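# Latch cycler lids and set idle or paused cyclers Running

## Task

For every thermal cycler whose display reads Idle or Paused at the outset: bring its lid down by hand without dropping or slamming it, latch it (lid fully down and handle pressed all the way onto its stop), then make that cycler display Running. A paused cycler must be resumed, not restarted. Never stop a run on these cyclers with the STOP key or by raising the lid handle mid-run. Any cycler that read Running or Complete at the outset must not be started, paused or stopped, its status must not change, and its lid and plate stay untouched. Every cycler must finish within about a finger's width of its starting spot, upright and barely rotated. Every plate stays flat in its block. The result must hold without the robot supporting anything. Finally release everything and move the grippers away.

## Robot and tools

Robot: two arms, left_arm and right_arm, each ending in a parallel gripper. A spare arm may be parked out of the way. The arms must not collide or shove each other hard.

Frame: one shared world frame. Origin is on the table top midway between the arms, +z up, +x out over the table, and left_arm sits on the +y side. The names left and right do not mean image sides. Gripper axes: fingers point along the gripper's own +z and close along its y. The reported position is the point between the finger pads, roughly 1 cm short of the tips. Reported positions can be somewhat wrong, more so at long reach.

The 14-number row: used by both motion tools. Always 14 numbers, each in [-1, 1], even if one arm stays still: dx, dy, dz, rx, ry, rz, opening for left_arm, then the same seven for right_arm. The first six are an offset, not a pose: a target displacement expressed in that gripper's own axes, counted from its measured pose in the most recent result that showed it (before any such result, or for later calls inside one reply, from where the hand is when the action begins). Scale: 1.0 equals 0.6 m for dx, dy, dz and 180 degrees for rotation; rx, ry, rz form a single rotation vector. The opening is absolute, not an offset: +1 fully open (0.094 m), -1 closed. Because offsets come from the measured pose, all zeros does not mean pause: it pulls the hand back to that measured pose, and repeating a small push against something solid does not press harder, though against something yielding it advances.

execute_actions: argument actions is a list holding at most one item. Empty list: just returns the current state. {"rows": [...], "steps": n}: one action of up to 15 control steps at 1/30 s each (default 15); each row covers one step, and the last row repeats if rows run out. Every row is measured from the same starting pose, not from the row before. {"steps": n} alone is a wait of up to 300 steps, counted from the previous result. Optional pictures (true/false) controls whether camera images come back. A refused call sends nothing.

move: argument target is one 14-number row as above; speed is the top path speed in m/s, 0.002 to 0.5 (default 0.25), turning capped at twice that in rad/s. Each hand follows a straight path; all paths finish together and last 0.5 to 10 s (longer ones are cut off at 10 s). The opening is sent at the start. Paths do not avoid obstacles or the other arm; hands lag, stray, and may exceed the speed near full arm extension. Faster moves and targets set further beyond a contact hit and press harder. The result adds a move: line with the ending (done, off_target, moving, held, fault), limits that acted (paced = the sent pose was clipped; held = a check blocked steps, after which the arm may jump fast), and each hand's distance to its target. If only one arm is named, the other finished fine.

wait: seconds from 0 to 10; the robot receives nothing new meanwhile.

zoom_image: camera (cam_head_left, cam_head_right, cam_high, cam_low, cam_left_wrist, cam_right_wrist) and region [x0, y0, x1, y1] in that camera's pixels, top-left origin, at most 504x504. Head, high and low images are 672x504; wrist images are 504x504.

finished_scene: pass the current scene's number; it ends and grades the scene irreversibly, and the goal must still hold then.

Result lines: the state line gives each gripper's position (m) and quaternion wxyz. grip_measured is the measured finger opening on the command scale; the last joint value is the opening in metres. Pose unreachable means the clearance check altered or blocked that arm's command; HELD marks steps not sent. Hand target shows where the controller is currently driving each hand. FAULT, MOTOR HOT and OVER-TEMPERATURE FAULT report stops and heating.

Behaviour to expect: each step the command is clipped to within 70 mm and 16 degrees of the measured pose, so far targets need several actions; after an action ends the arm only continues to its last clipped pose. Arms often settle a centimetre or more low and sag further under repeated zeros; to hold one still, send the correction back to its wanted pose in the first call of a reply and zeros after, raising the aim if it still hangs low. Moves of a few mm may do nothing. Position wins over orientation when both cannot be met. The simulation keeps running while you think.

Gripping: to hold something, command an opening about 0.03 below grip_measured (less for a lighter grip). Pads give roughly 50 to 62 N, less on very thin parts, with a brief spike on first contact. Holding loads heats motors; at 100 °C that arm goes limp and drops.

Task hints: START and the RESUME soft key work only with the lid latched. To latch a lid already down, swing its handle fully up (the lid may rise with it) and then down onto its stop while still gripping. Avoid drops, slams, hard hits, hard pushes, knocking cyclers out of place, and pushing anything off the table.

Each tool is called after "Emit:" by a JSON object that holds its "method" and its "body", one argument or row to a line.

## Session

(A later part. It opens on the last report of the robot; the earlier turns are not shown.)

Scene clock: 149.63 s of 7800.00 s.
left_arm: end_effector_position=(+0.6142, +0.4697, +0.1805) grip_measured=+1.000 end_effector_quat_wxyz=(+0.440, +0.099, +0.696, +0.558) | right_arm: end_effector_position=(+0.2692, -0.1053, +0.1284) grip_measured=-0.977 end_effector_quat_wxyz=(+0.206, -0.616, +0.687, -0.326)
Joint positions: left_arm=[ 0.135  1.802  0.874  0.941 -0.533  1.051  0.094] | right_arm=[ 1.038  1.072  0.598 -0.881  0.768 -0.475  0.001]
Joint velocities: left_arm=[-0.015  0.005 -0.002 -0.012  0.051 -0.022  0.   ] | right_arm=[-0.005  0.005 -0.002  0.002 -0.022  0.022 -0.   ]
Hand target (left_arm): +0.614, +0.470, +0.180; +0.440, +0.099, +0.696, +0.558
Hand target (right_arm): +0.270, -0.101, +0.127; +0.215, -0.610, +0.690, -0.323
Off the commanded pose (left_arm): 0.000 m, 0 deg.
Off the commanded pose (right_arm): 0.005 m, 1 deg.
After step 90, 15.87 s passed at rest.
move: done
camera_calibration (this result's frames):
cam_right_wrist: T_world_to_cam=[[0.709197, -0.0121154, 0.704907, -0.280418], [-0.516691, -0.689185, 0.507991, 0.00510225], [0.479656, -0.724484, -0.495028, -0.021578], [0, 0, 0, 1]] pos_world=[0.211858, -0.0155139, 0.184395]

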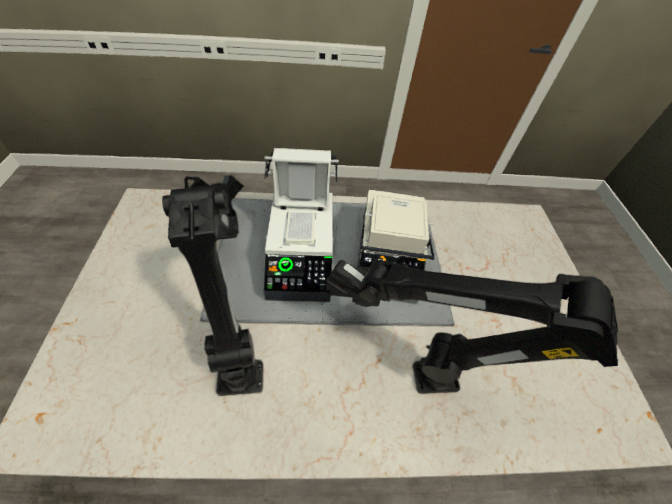

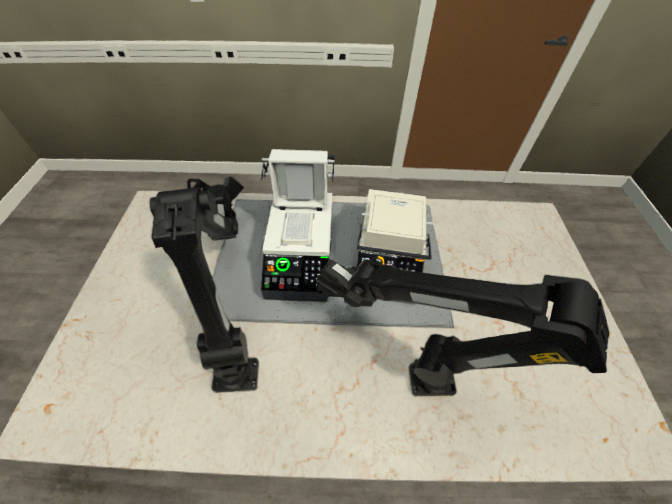

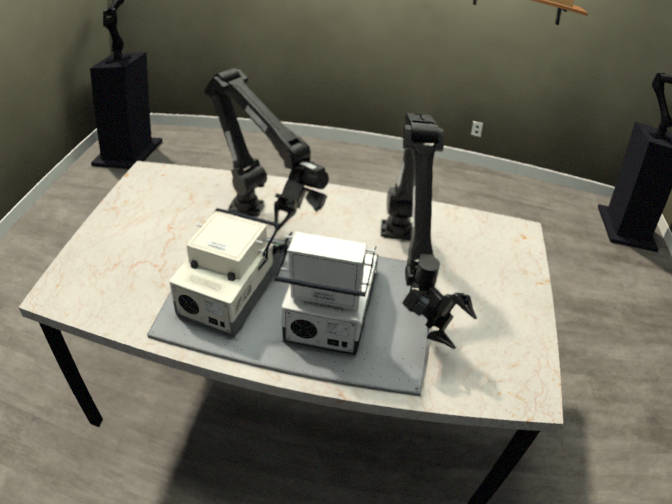

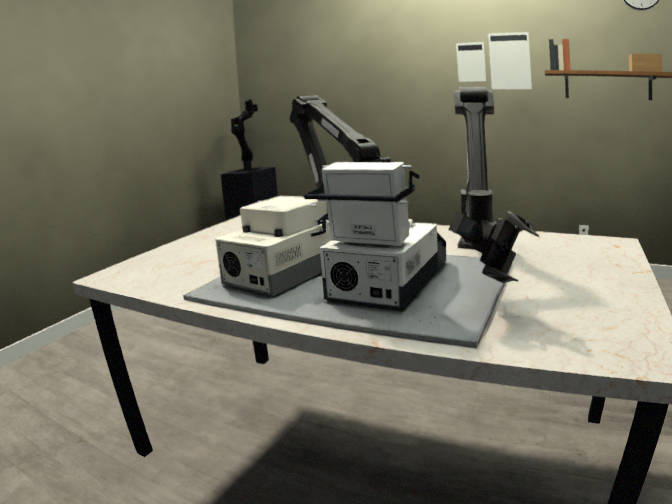

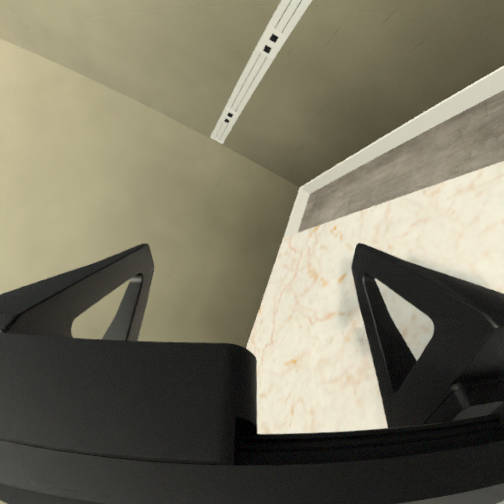

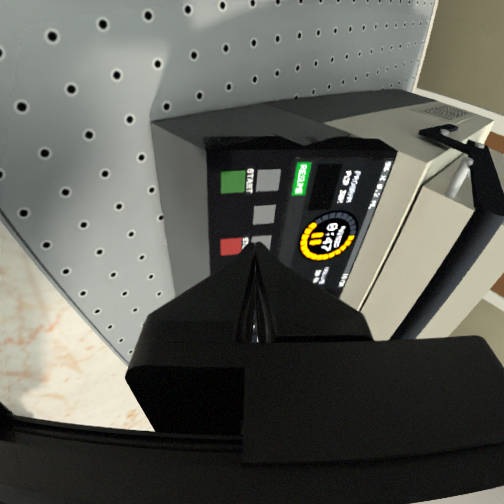

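Emit:
{"method": "move", "body": {
  "target": [0,0,0,0,0,0,1,-0.03,0,0.04,0,0,0,-1],
  "speed": 0.03
}}

Scene clock: 157.13 s of 7800.00 s.
left_arm: end_effector_position=(+0.6142, +0.4697, +0.1805) grip_measured=+1.000 end_effector_quat_wxyz=(+0.440, +0.099, +0.696, +0.558) | right_arm: end_effector_position=(+0.2831, -0.0959, +0.1095) grip_measured=-0.977 end_effector_quat_wxyz=(+0.202, -0.616, +0.687, -0.328)
Joint positions: left_arm=[ 0.135  1.802  0.874  0.941 -0.533  1.051  0.094] | right_arm=[ 1.011  1.156  0.598 -0.782  0.763 -0.506  0.001]
Joint velocities: left_arm=[-0.005  0.015 -0.012  0.012 -0.007 -0.007  0.   ] | right_arm=[-0.005 -0.005 -0.022  0.012  0.007 -0.022 -0.   ]
Hand target (left_arm): +0.614, +0.470, +0.180; +0.440, +0.099, +0.696, +0.558
Hand target (right_arm): +0.288, -0.092, +0.109; +0.206, -0.616, +0.687, -0.326
Off the commanded pose (left_arm): 0.000 m, 0 deg.
Off the commanded pose (right_arm): 0.006 m, 0 deg.
After step 90, 3.23 s passed at rest.
move: done
camera_calibration (this result's frames):
cam_right_wrist: T_world_to_cam=[[0.711132, -0.0111846, 0.702969, -0.277044], [-0.518568, -0.683509, 0.513714, 0.0288243], [0.474741, -0.729856, -0.491865, -0.0302882], [0, 0, 0, 1]] pos_world=[0.226341, -0.00550299, 0.165048]

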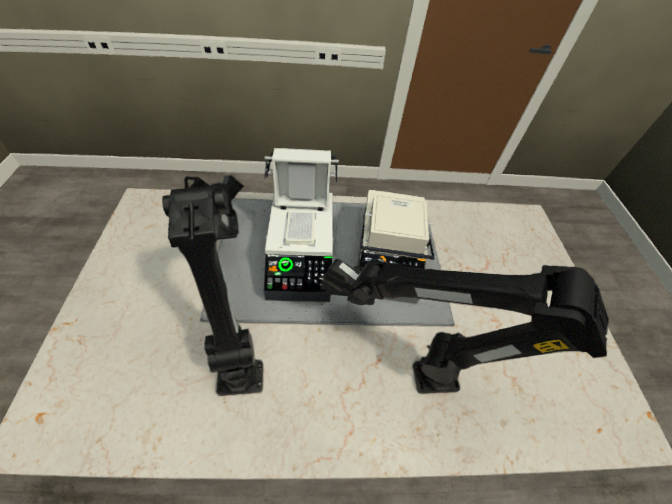

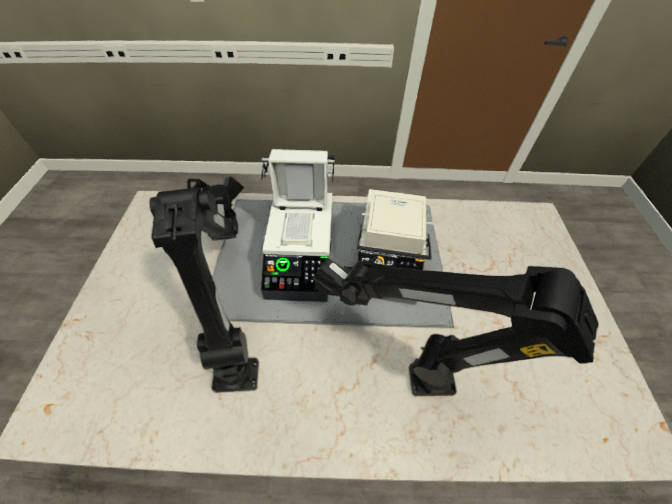

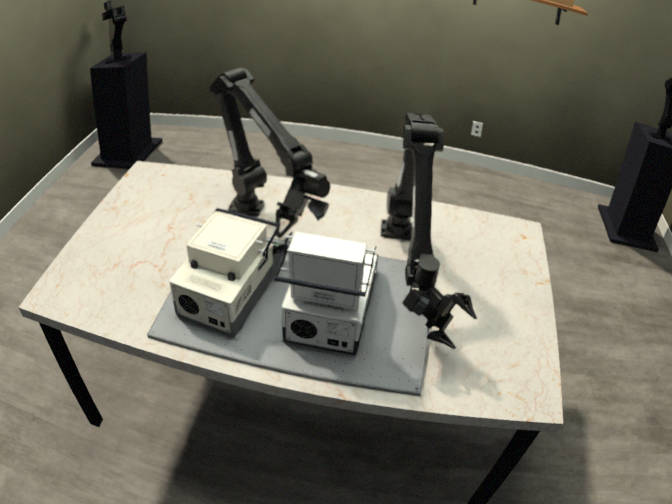

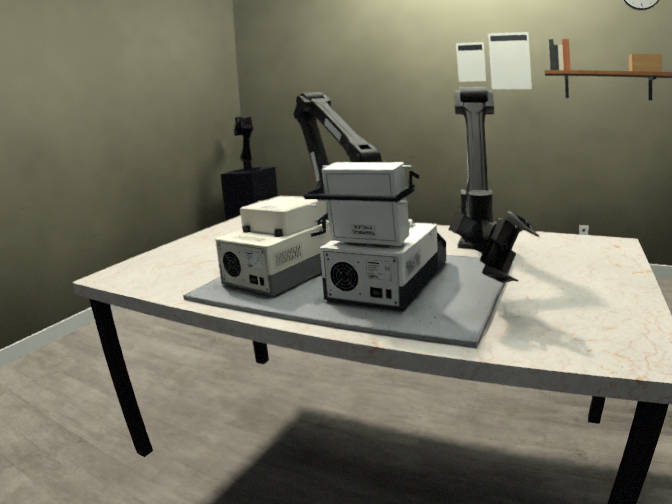

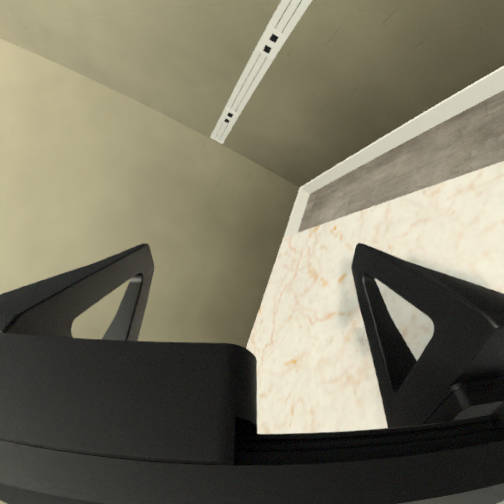

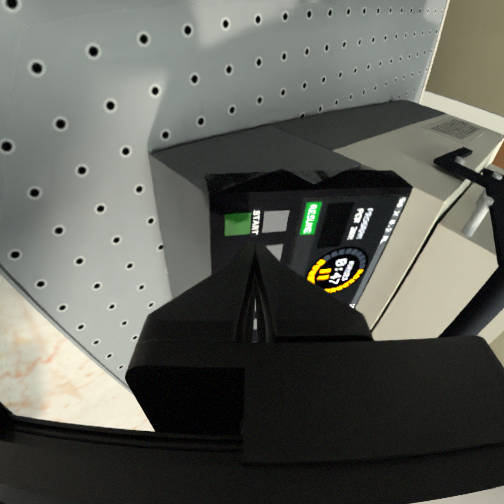

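Emit:
{"method": "move", "body": {
  "target": [0,0,0,0,0,0,1,-0.018,-0.012,0.03,0,0,0,-1],
  "speed": 0.02
}}

Scene clock: 163.43 s of 7800.00 s.
left_arm: end_effector_position=(+0.6142, +0.4697, +0.1805) grip_measured=+1.000 end_effector_quat_wxyz=(+0.440, +0.099, +0.696, +0.558) | right_arm: end_effector_position=(+0.2951, -0.0957, +0.0983) grip_measured=-0.977 end_effector_quat_wxyz=(+0.195, -0.616, +0.688, -0.330)
Joint positions: left_arm=[ 0.135  1.802  0.874  0.941 -0.533  1.051  0.094] | right_arm=[ 0.975  1.202  0.598 -0.721  0.756 -0.547  0.001]
Joint velocities: left_arm=[-0.024 -0.005  0.007  0.012  0.007 -0.051  0.   ] | right_arm=[-0.005  0.005 -0.027  0.007 -0.051 -0.051 -0.   ]
Hand target (left_arm): +0.614, +0.470, +0.180; +0.440, +0.099, +0.696, +0.558
Hand target (right_arm): +0.302, -0.089, +0.100; +0.202, -0.616, +0.688, -0.328
Off the commanded pose (left_arm): 0.000 m, 0 deg.
Off the commanded pose (right_arm): 0.010 m, 1 deg.
After step 90, 1.97 s passed at rest.
move: done
camera_calibration (this result's frames):
cam_right_wrist: T_world_to_cam=[[0.715936, -0.00656977, 0.698135, -0.278191], [-0.518691, -0.674341, 0.52557, 0.0407164], [0.467329, -0.73839, -0.486193, -0.0404631], [0, 0, 0, 1]] pos_world=[0.239196, -0.00424848, 0.153143]

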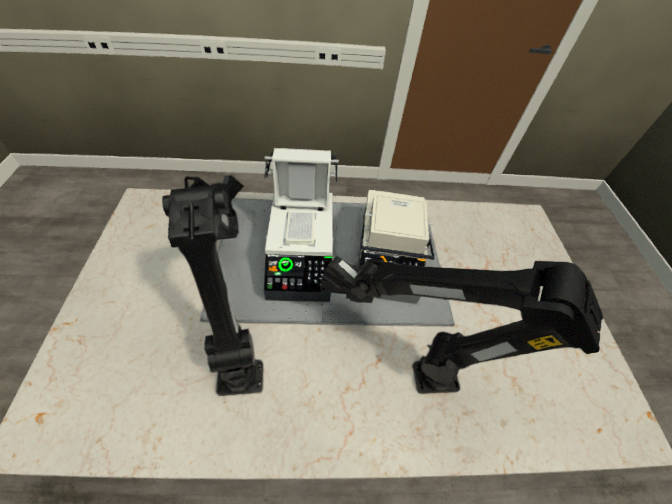

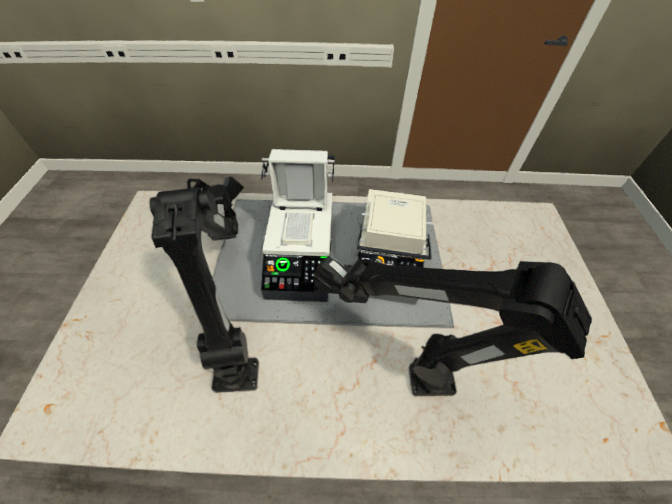

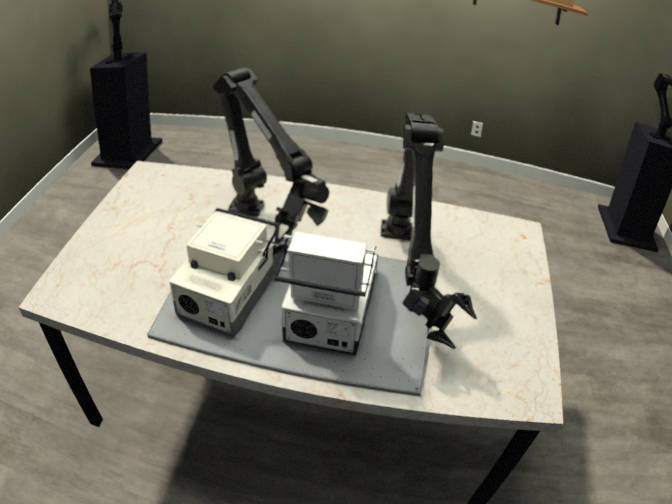

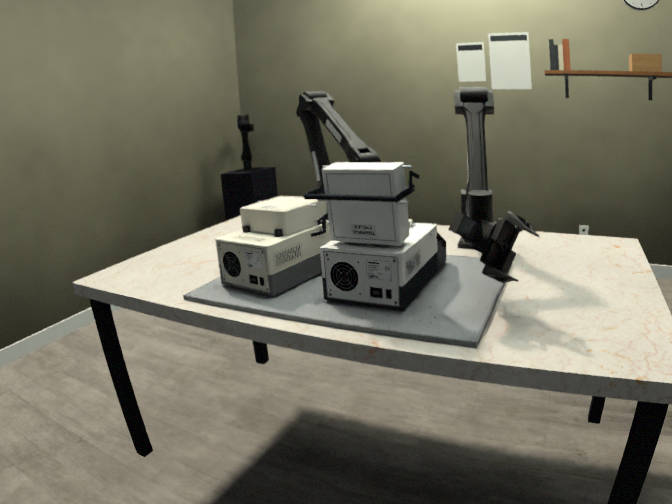

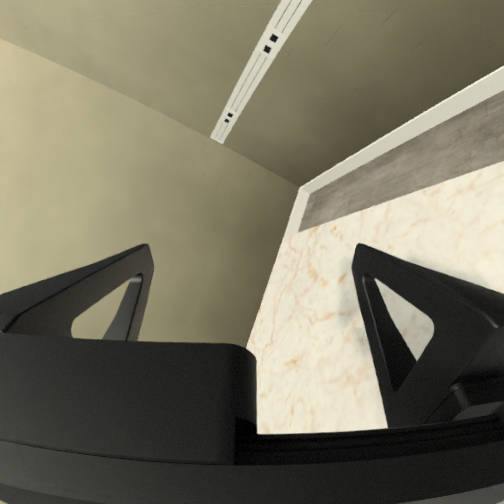

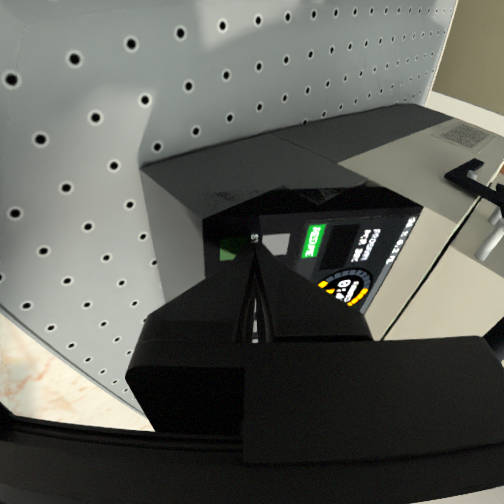

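Emit:
{"method": "move", "body": {
  "target": [0,0,0,0,0,0,1,-0.015,-0.03,-0.008,0,0,0,-1],
  "speed": 0.02
}}

Emit:
{"method": "move", "body": {
  "target": [0,0,0,0,0,0,1,-0.008,-0.006,0.035,0,0,0,-1],
  "speed": 0.02
}}

Scene clock: 171.57 s of 7800.00 s.
left_arm: end_effector_position=(+0.6142, +0.4697, +0.1805) grip_measured=+1.000 end_effector_quat_wxyz=(+0.440, +0.099, +0.696, +0.558) | right_arm: end_effector_position=(+0.2965, -0.0972, +0.0996) grip_measured=-0.978 end_effector_quat_wxyz=(+0.192, -0.616, +0.688, -0.332)
Joint positions: left_arm=[ 0.135  1.802  0.874  0.941 -0.533  1.051  0.094] | right_arm=[ 0.968  1.202  0.603 -0.73   0.756 -0.552  0.001]
Joint velocities: left_arm=[-0.005 -0.015 -0.012 -0.012 -0.051 -0.022  0.   ] | right_arm=[ 0.024 -0.015 -0.007  0.022  0.007 -0.007 -0.001]
Hand target (left_arm): +0.614, +0.470, +0.180; +0.440, +0.099, +0.696, +0.558
Hand target (right_arm): +0.306, -0.087, +0.113; +0.195, -0.616, +0.688, -0.330
Off the commanded pose (left_arm): 0.000 m, 0 deg.
Off the commanded pose (right_arm): 0.020 m, 0 deg.
After step 90, 3.87 s passed at rest.
move: off_target (right_arm)
camera_calibration (this result's frames):
cam_right_wrist: T_world_to_cam=[[0.718168, -0.00427627, 0.695856, -0.280395], [-0.51917, -0.669144, 0.531704, 0.0397691], [0.463354, -0.743121, -0.482778, -0.0412077], [0, 0, 0, 1]] pos_world=[0.241112, -0.00521007, 0.154075]

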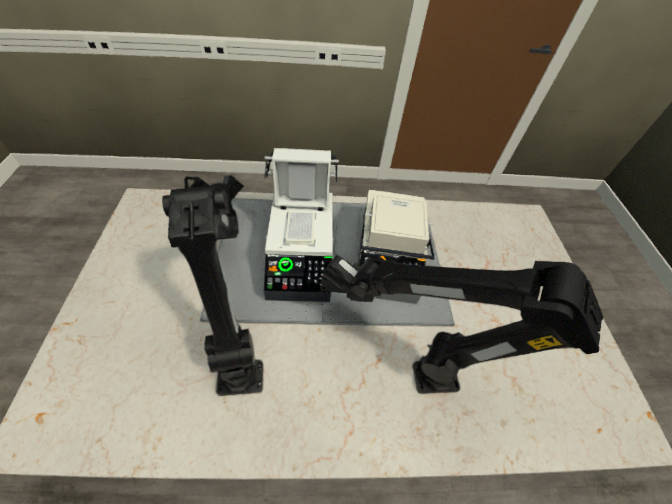

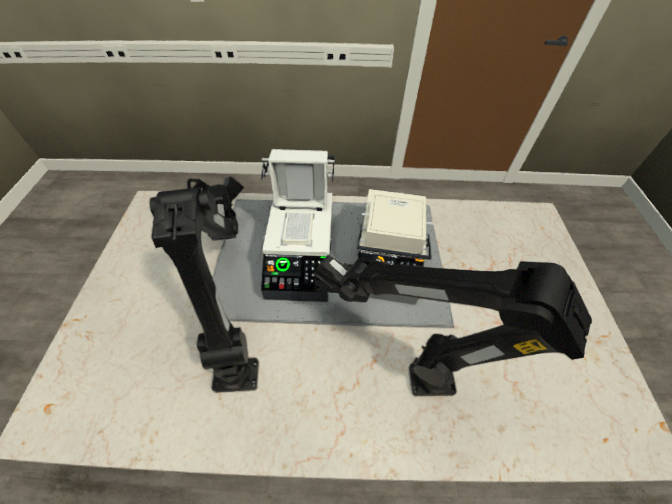

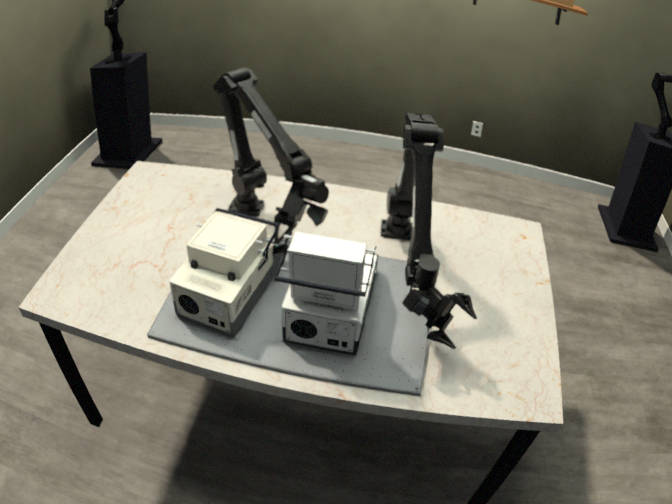

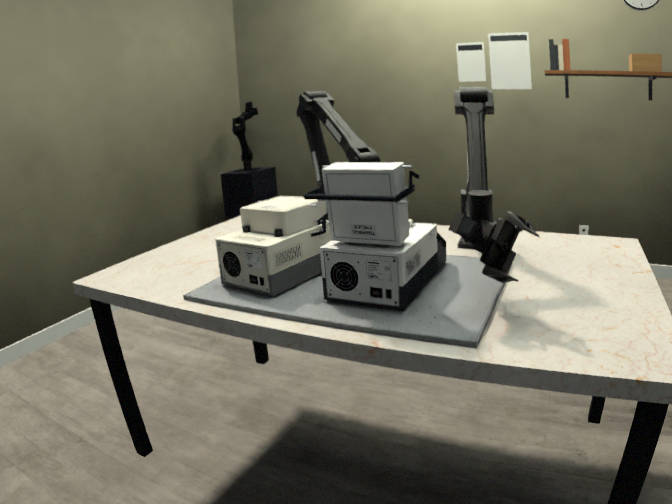

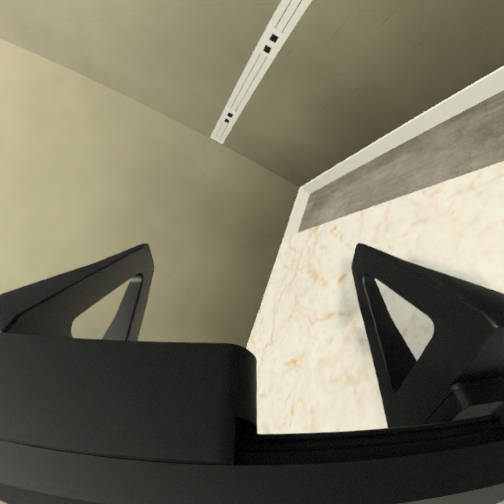

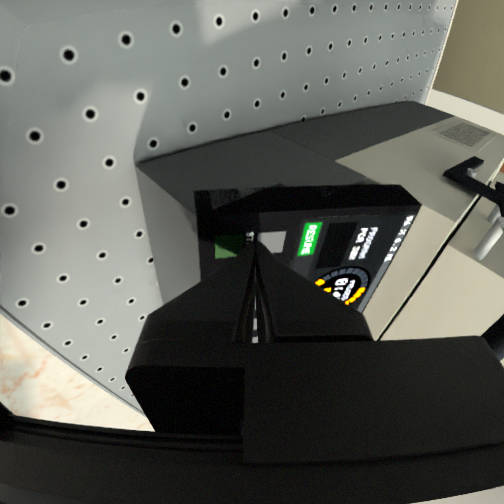

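Scene clock: 172.90 s of 7800.00 s.
left_arm: end_effector_position=(+0.6142, +0.4697, +0.1805) grip_measured=+1.000 end_effector_quat_wxyz=(+0.440, +0.099, +0.696, +0.558) | right_arm: end_effector_position=(+0.3024, -0.0951, +0.1003) grip_measured=-0.978 end_effector_quat_wxyz=(+0.195, -0.623, +0.680, -0.333)
Joint positions: left_arm=[ 0.135  1.802  0.874  0.941 -0.533  1.051  0.094] | right_arm=[ 0.955  1.205  0.603 -0.697  0.754 -0.598  0.001]
Joint velocities: left_arm=[-0.005 -0.005 -0.007 -0.002  0.037 -0.007  0.   ] | right_arm=[-0.015 -0.005  0.027 -0.007 -0.007 -0.051 -0.   ]
Hand target (left_arm): +0.614, +0.470, +0.180; +0.440, +0.099, +0.696, +0.558
Hand target (right_arm): +0.312, -0.098, +0.087; +0.191, -0.616, +0.688, -0.332
Off the commanded pose (left_arm): 0.000 m, 0 deg.
Off the commanded pose (right_arm): 0.018 m, 1 deg.
move: off_target (right_arm)
camera_calibration (this result's frames):
cam_right_wrist: T_world_to_cam=[[0.714648, 0.012959, 0.699365, -0.282693], [-0.508244, -0.677325, 0.531901, 0.0397572], [0.48059, -0.73557, -0.477462, -0.0470875], [0, 0, 0, 1]] pos_world=[0.244862, -0.0040441, 0.154076]

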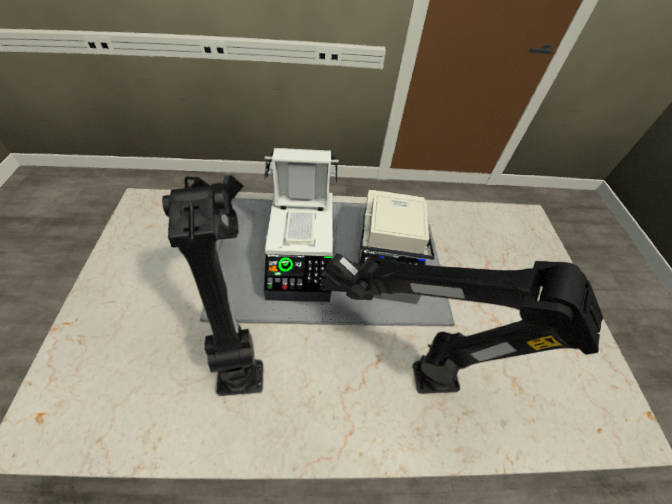

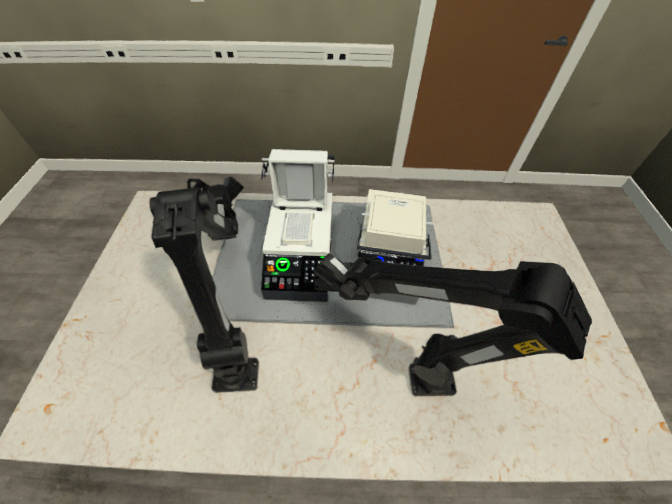

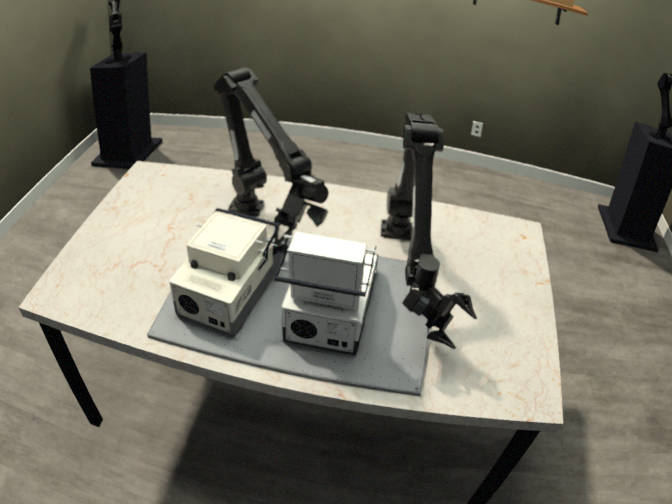

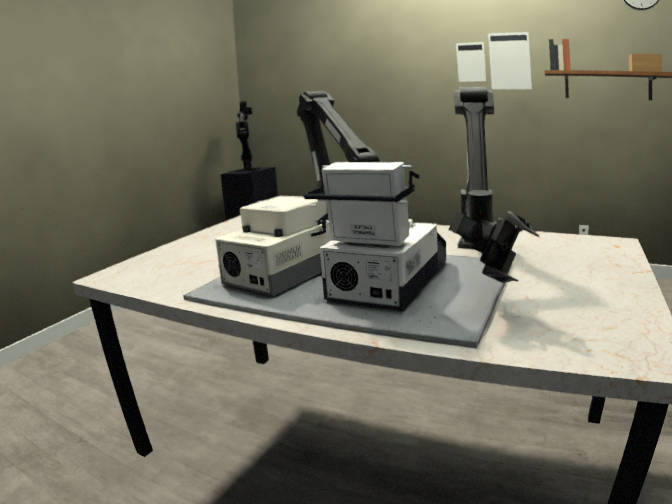

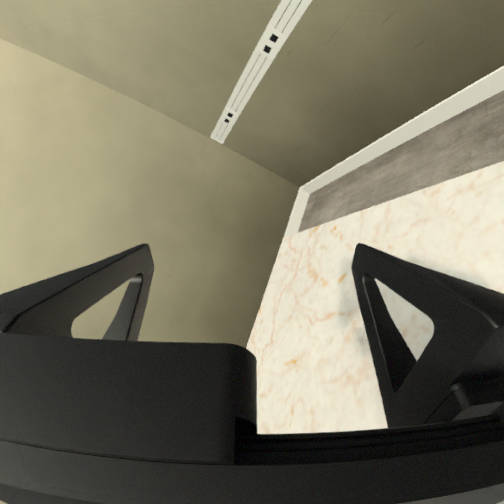

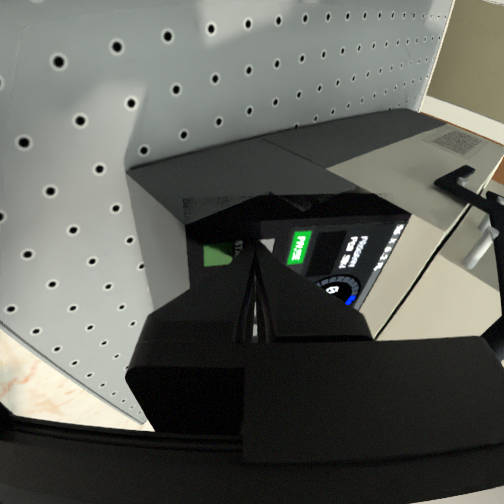

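Running (blue, label now PAUSE). Retreat.

Emit:
{"method": "move", "body": {
  "target": [0,0,0,0,0,0,1,0.1,-0.1,-0.2,0,0,0,-1],
  "speed": 0.1
}}

Scene clock: 178.53 s of 7800.00 s.
left_arm: end_effector_position=(+0.6142, +0.4697, +0.1805) grip_measured=+1.000 end_effector_quat_wxyz=(+0.440, +0.099, +0.696, +0.558) | right_arm: end_effector_position=(+0.2548, -0.1388, +0.2149) grip_measured=-0.978 end_effector_quat_wxyz=(+0.178, -0.632, +0.674, -0.338)
Joint positions: left_arm=[ 0.135  1.802  0.874  0.941 -0.533  1.051  0.094] | right_arm=[ 1.026  0.892  0.739 -1.247  0.769 -0.511  0.001]
Joint velocities: left_arm=[-0.005  0.005  0.002 -0.017  0.007 -0.007  0.   ] | right_arm=[-0.005 -0.005  0.002 -0.022  0.007  0.037  0.   ]
Hand target (left_arm): +0.614, +0.470, +0.180; +0.440, +0.099, +0.696, +0.558
Hand target (right_arm): +0.257, -0.130, +0.235; -0.196, +0.623, -0.680, +0.332
Off the commanded pose (left_arm): 0.000 m, 0 deg.
Off the commanded pose (right_arm): 0.023 m, 2 deg.
After step 90, 0.80 s passed at rest.
move: off_target (right_arm)
camera_calibration (this result's frames):
cam_right_wrist: T_world_to_cam=[[0.729198, 0.0425566, 0.682978, -0.324345], [-0.492533, -0.66024, 0.567005, -0.0841558], [0.475059, -0.749848, -0.460485, -0.00581753], [0, 0, 0, 1]] pos_world=[0.197826, -0.0461223, 0.266559]

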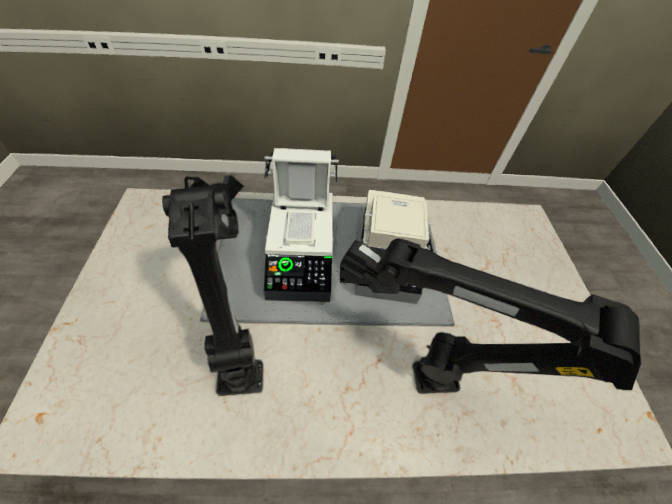

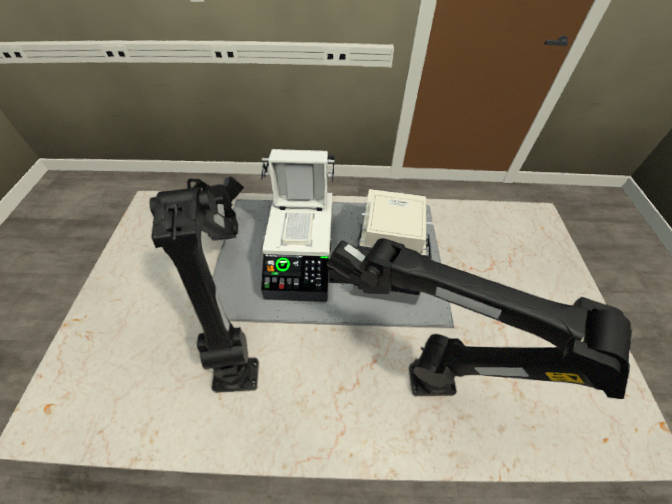

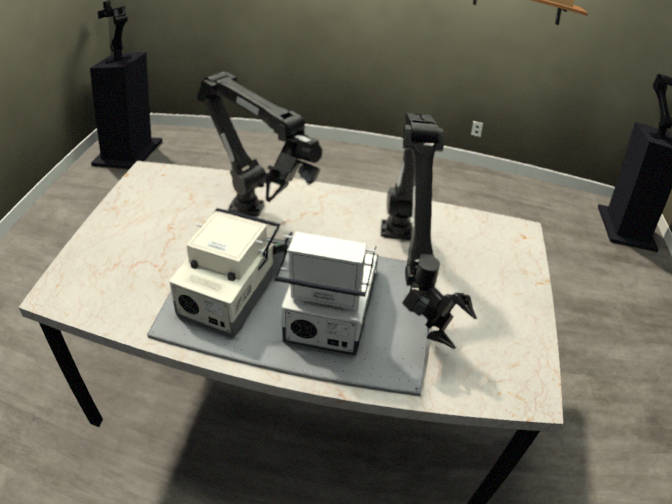

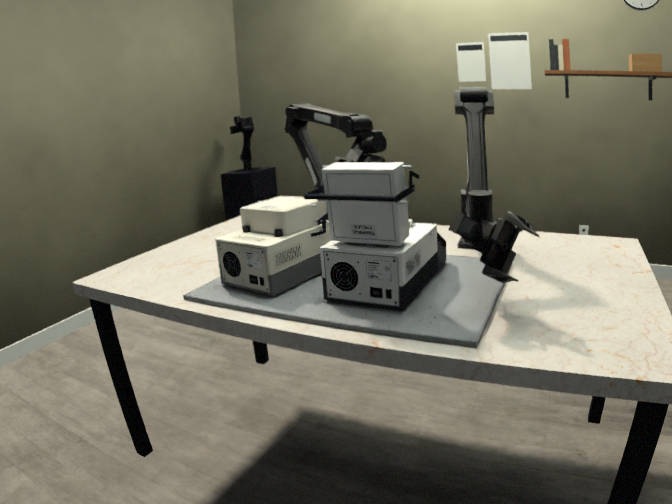

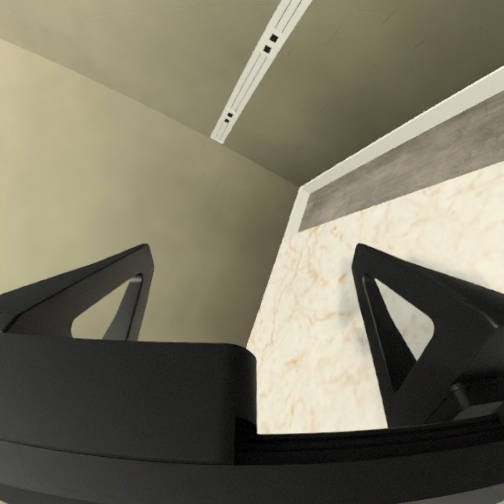

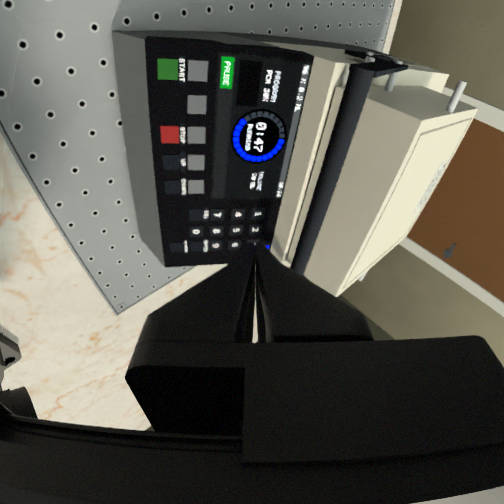

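Emit:
{"method": "finished_scene", "body": {
  "scene": 1
}}

The scene is finished: the task was done.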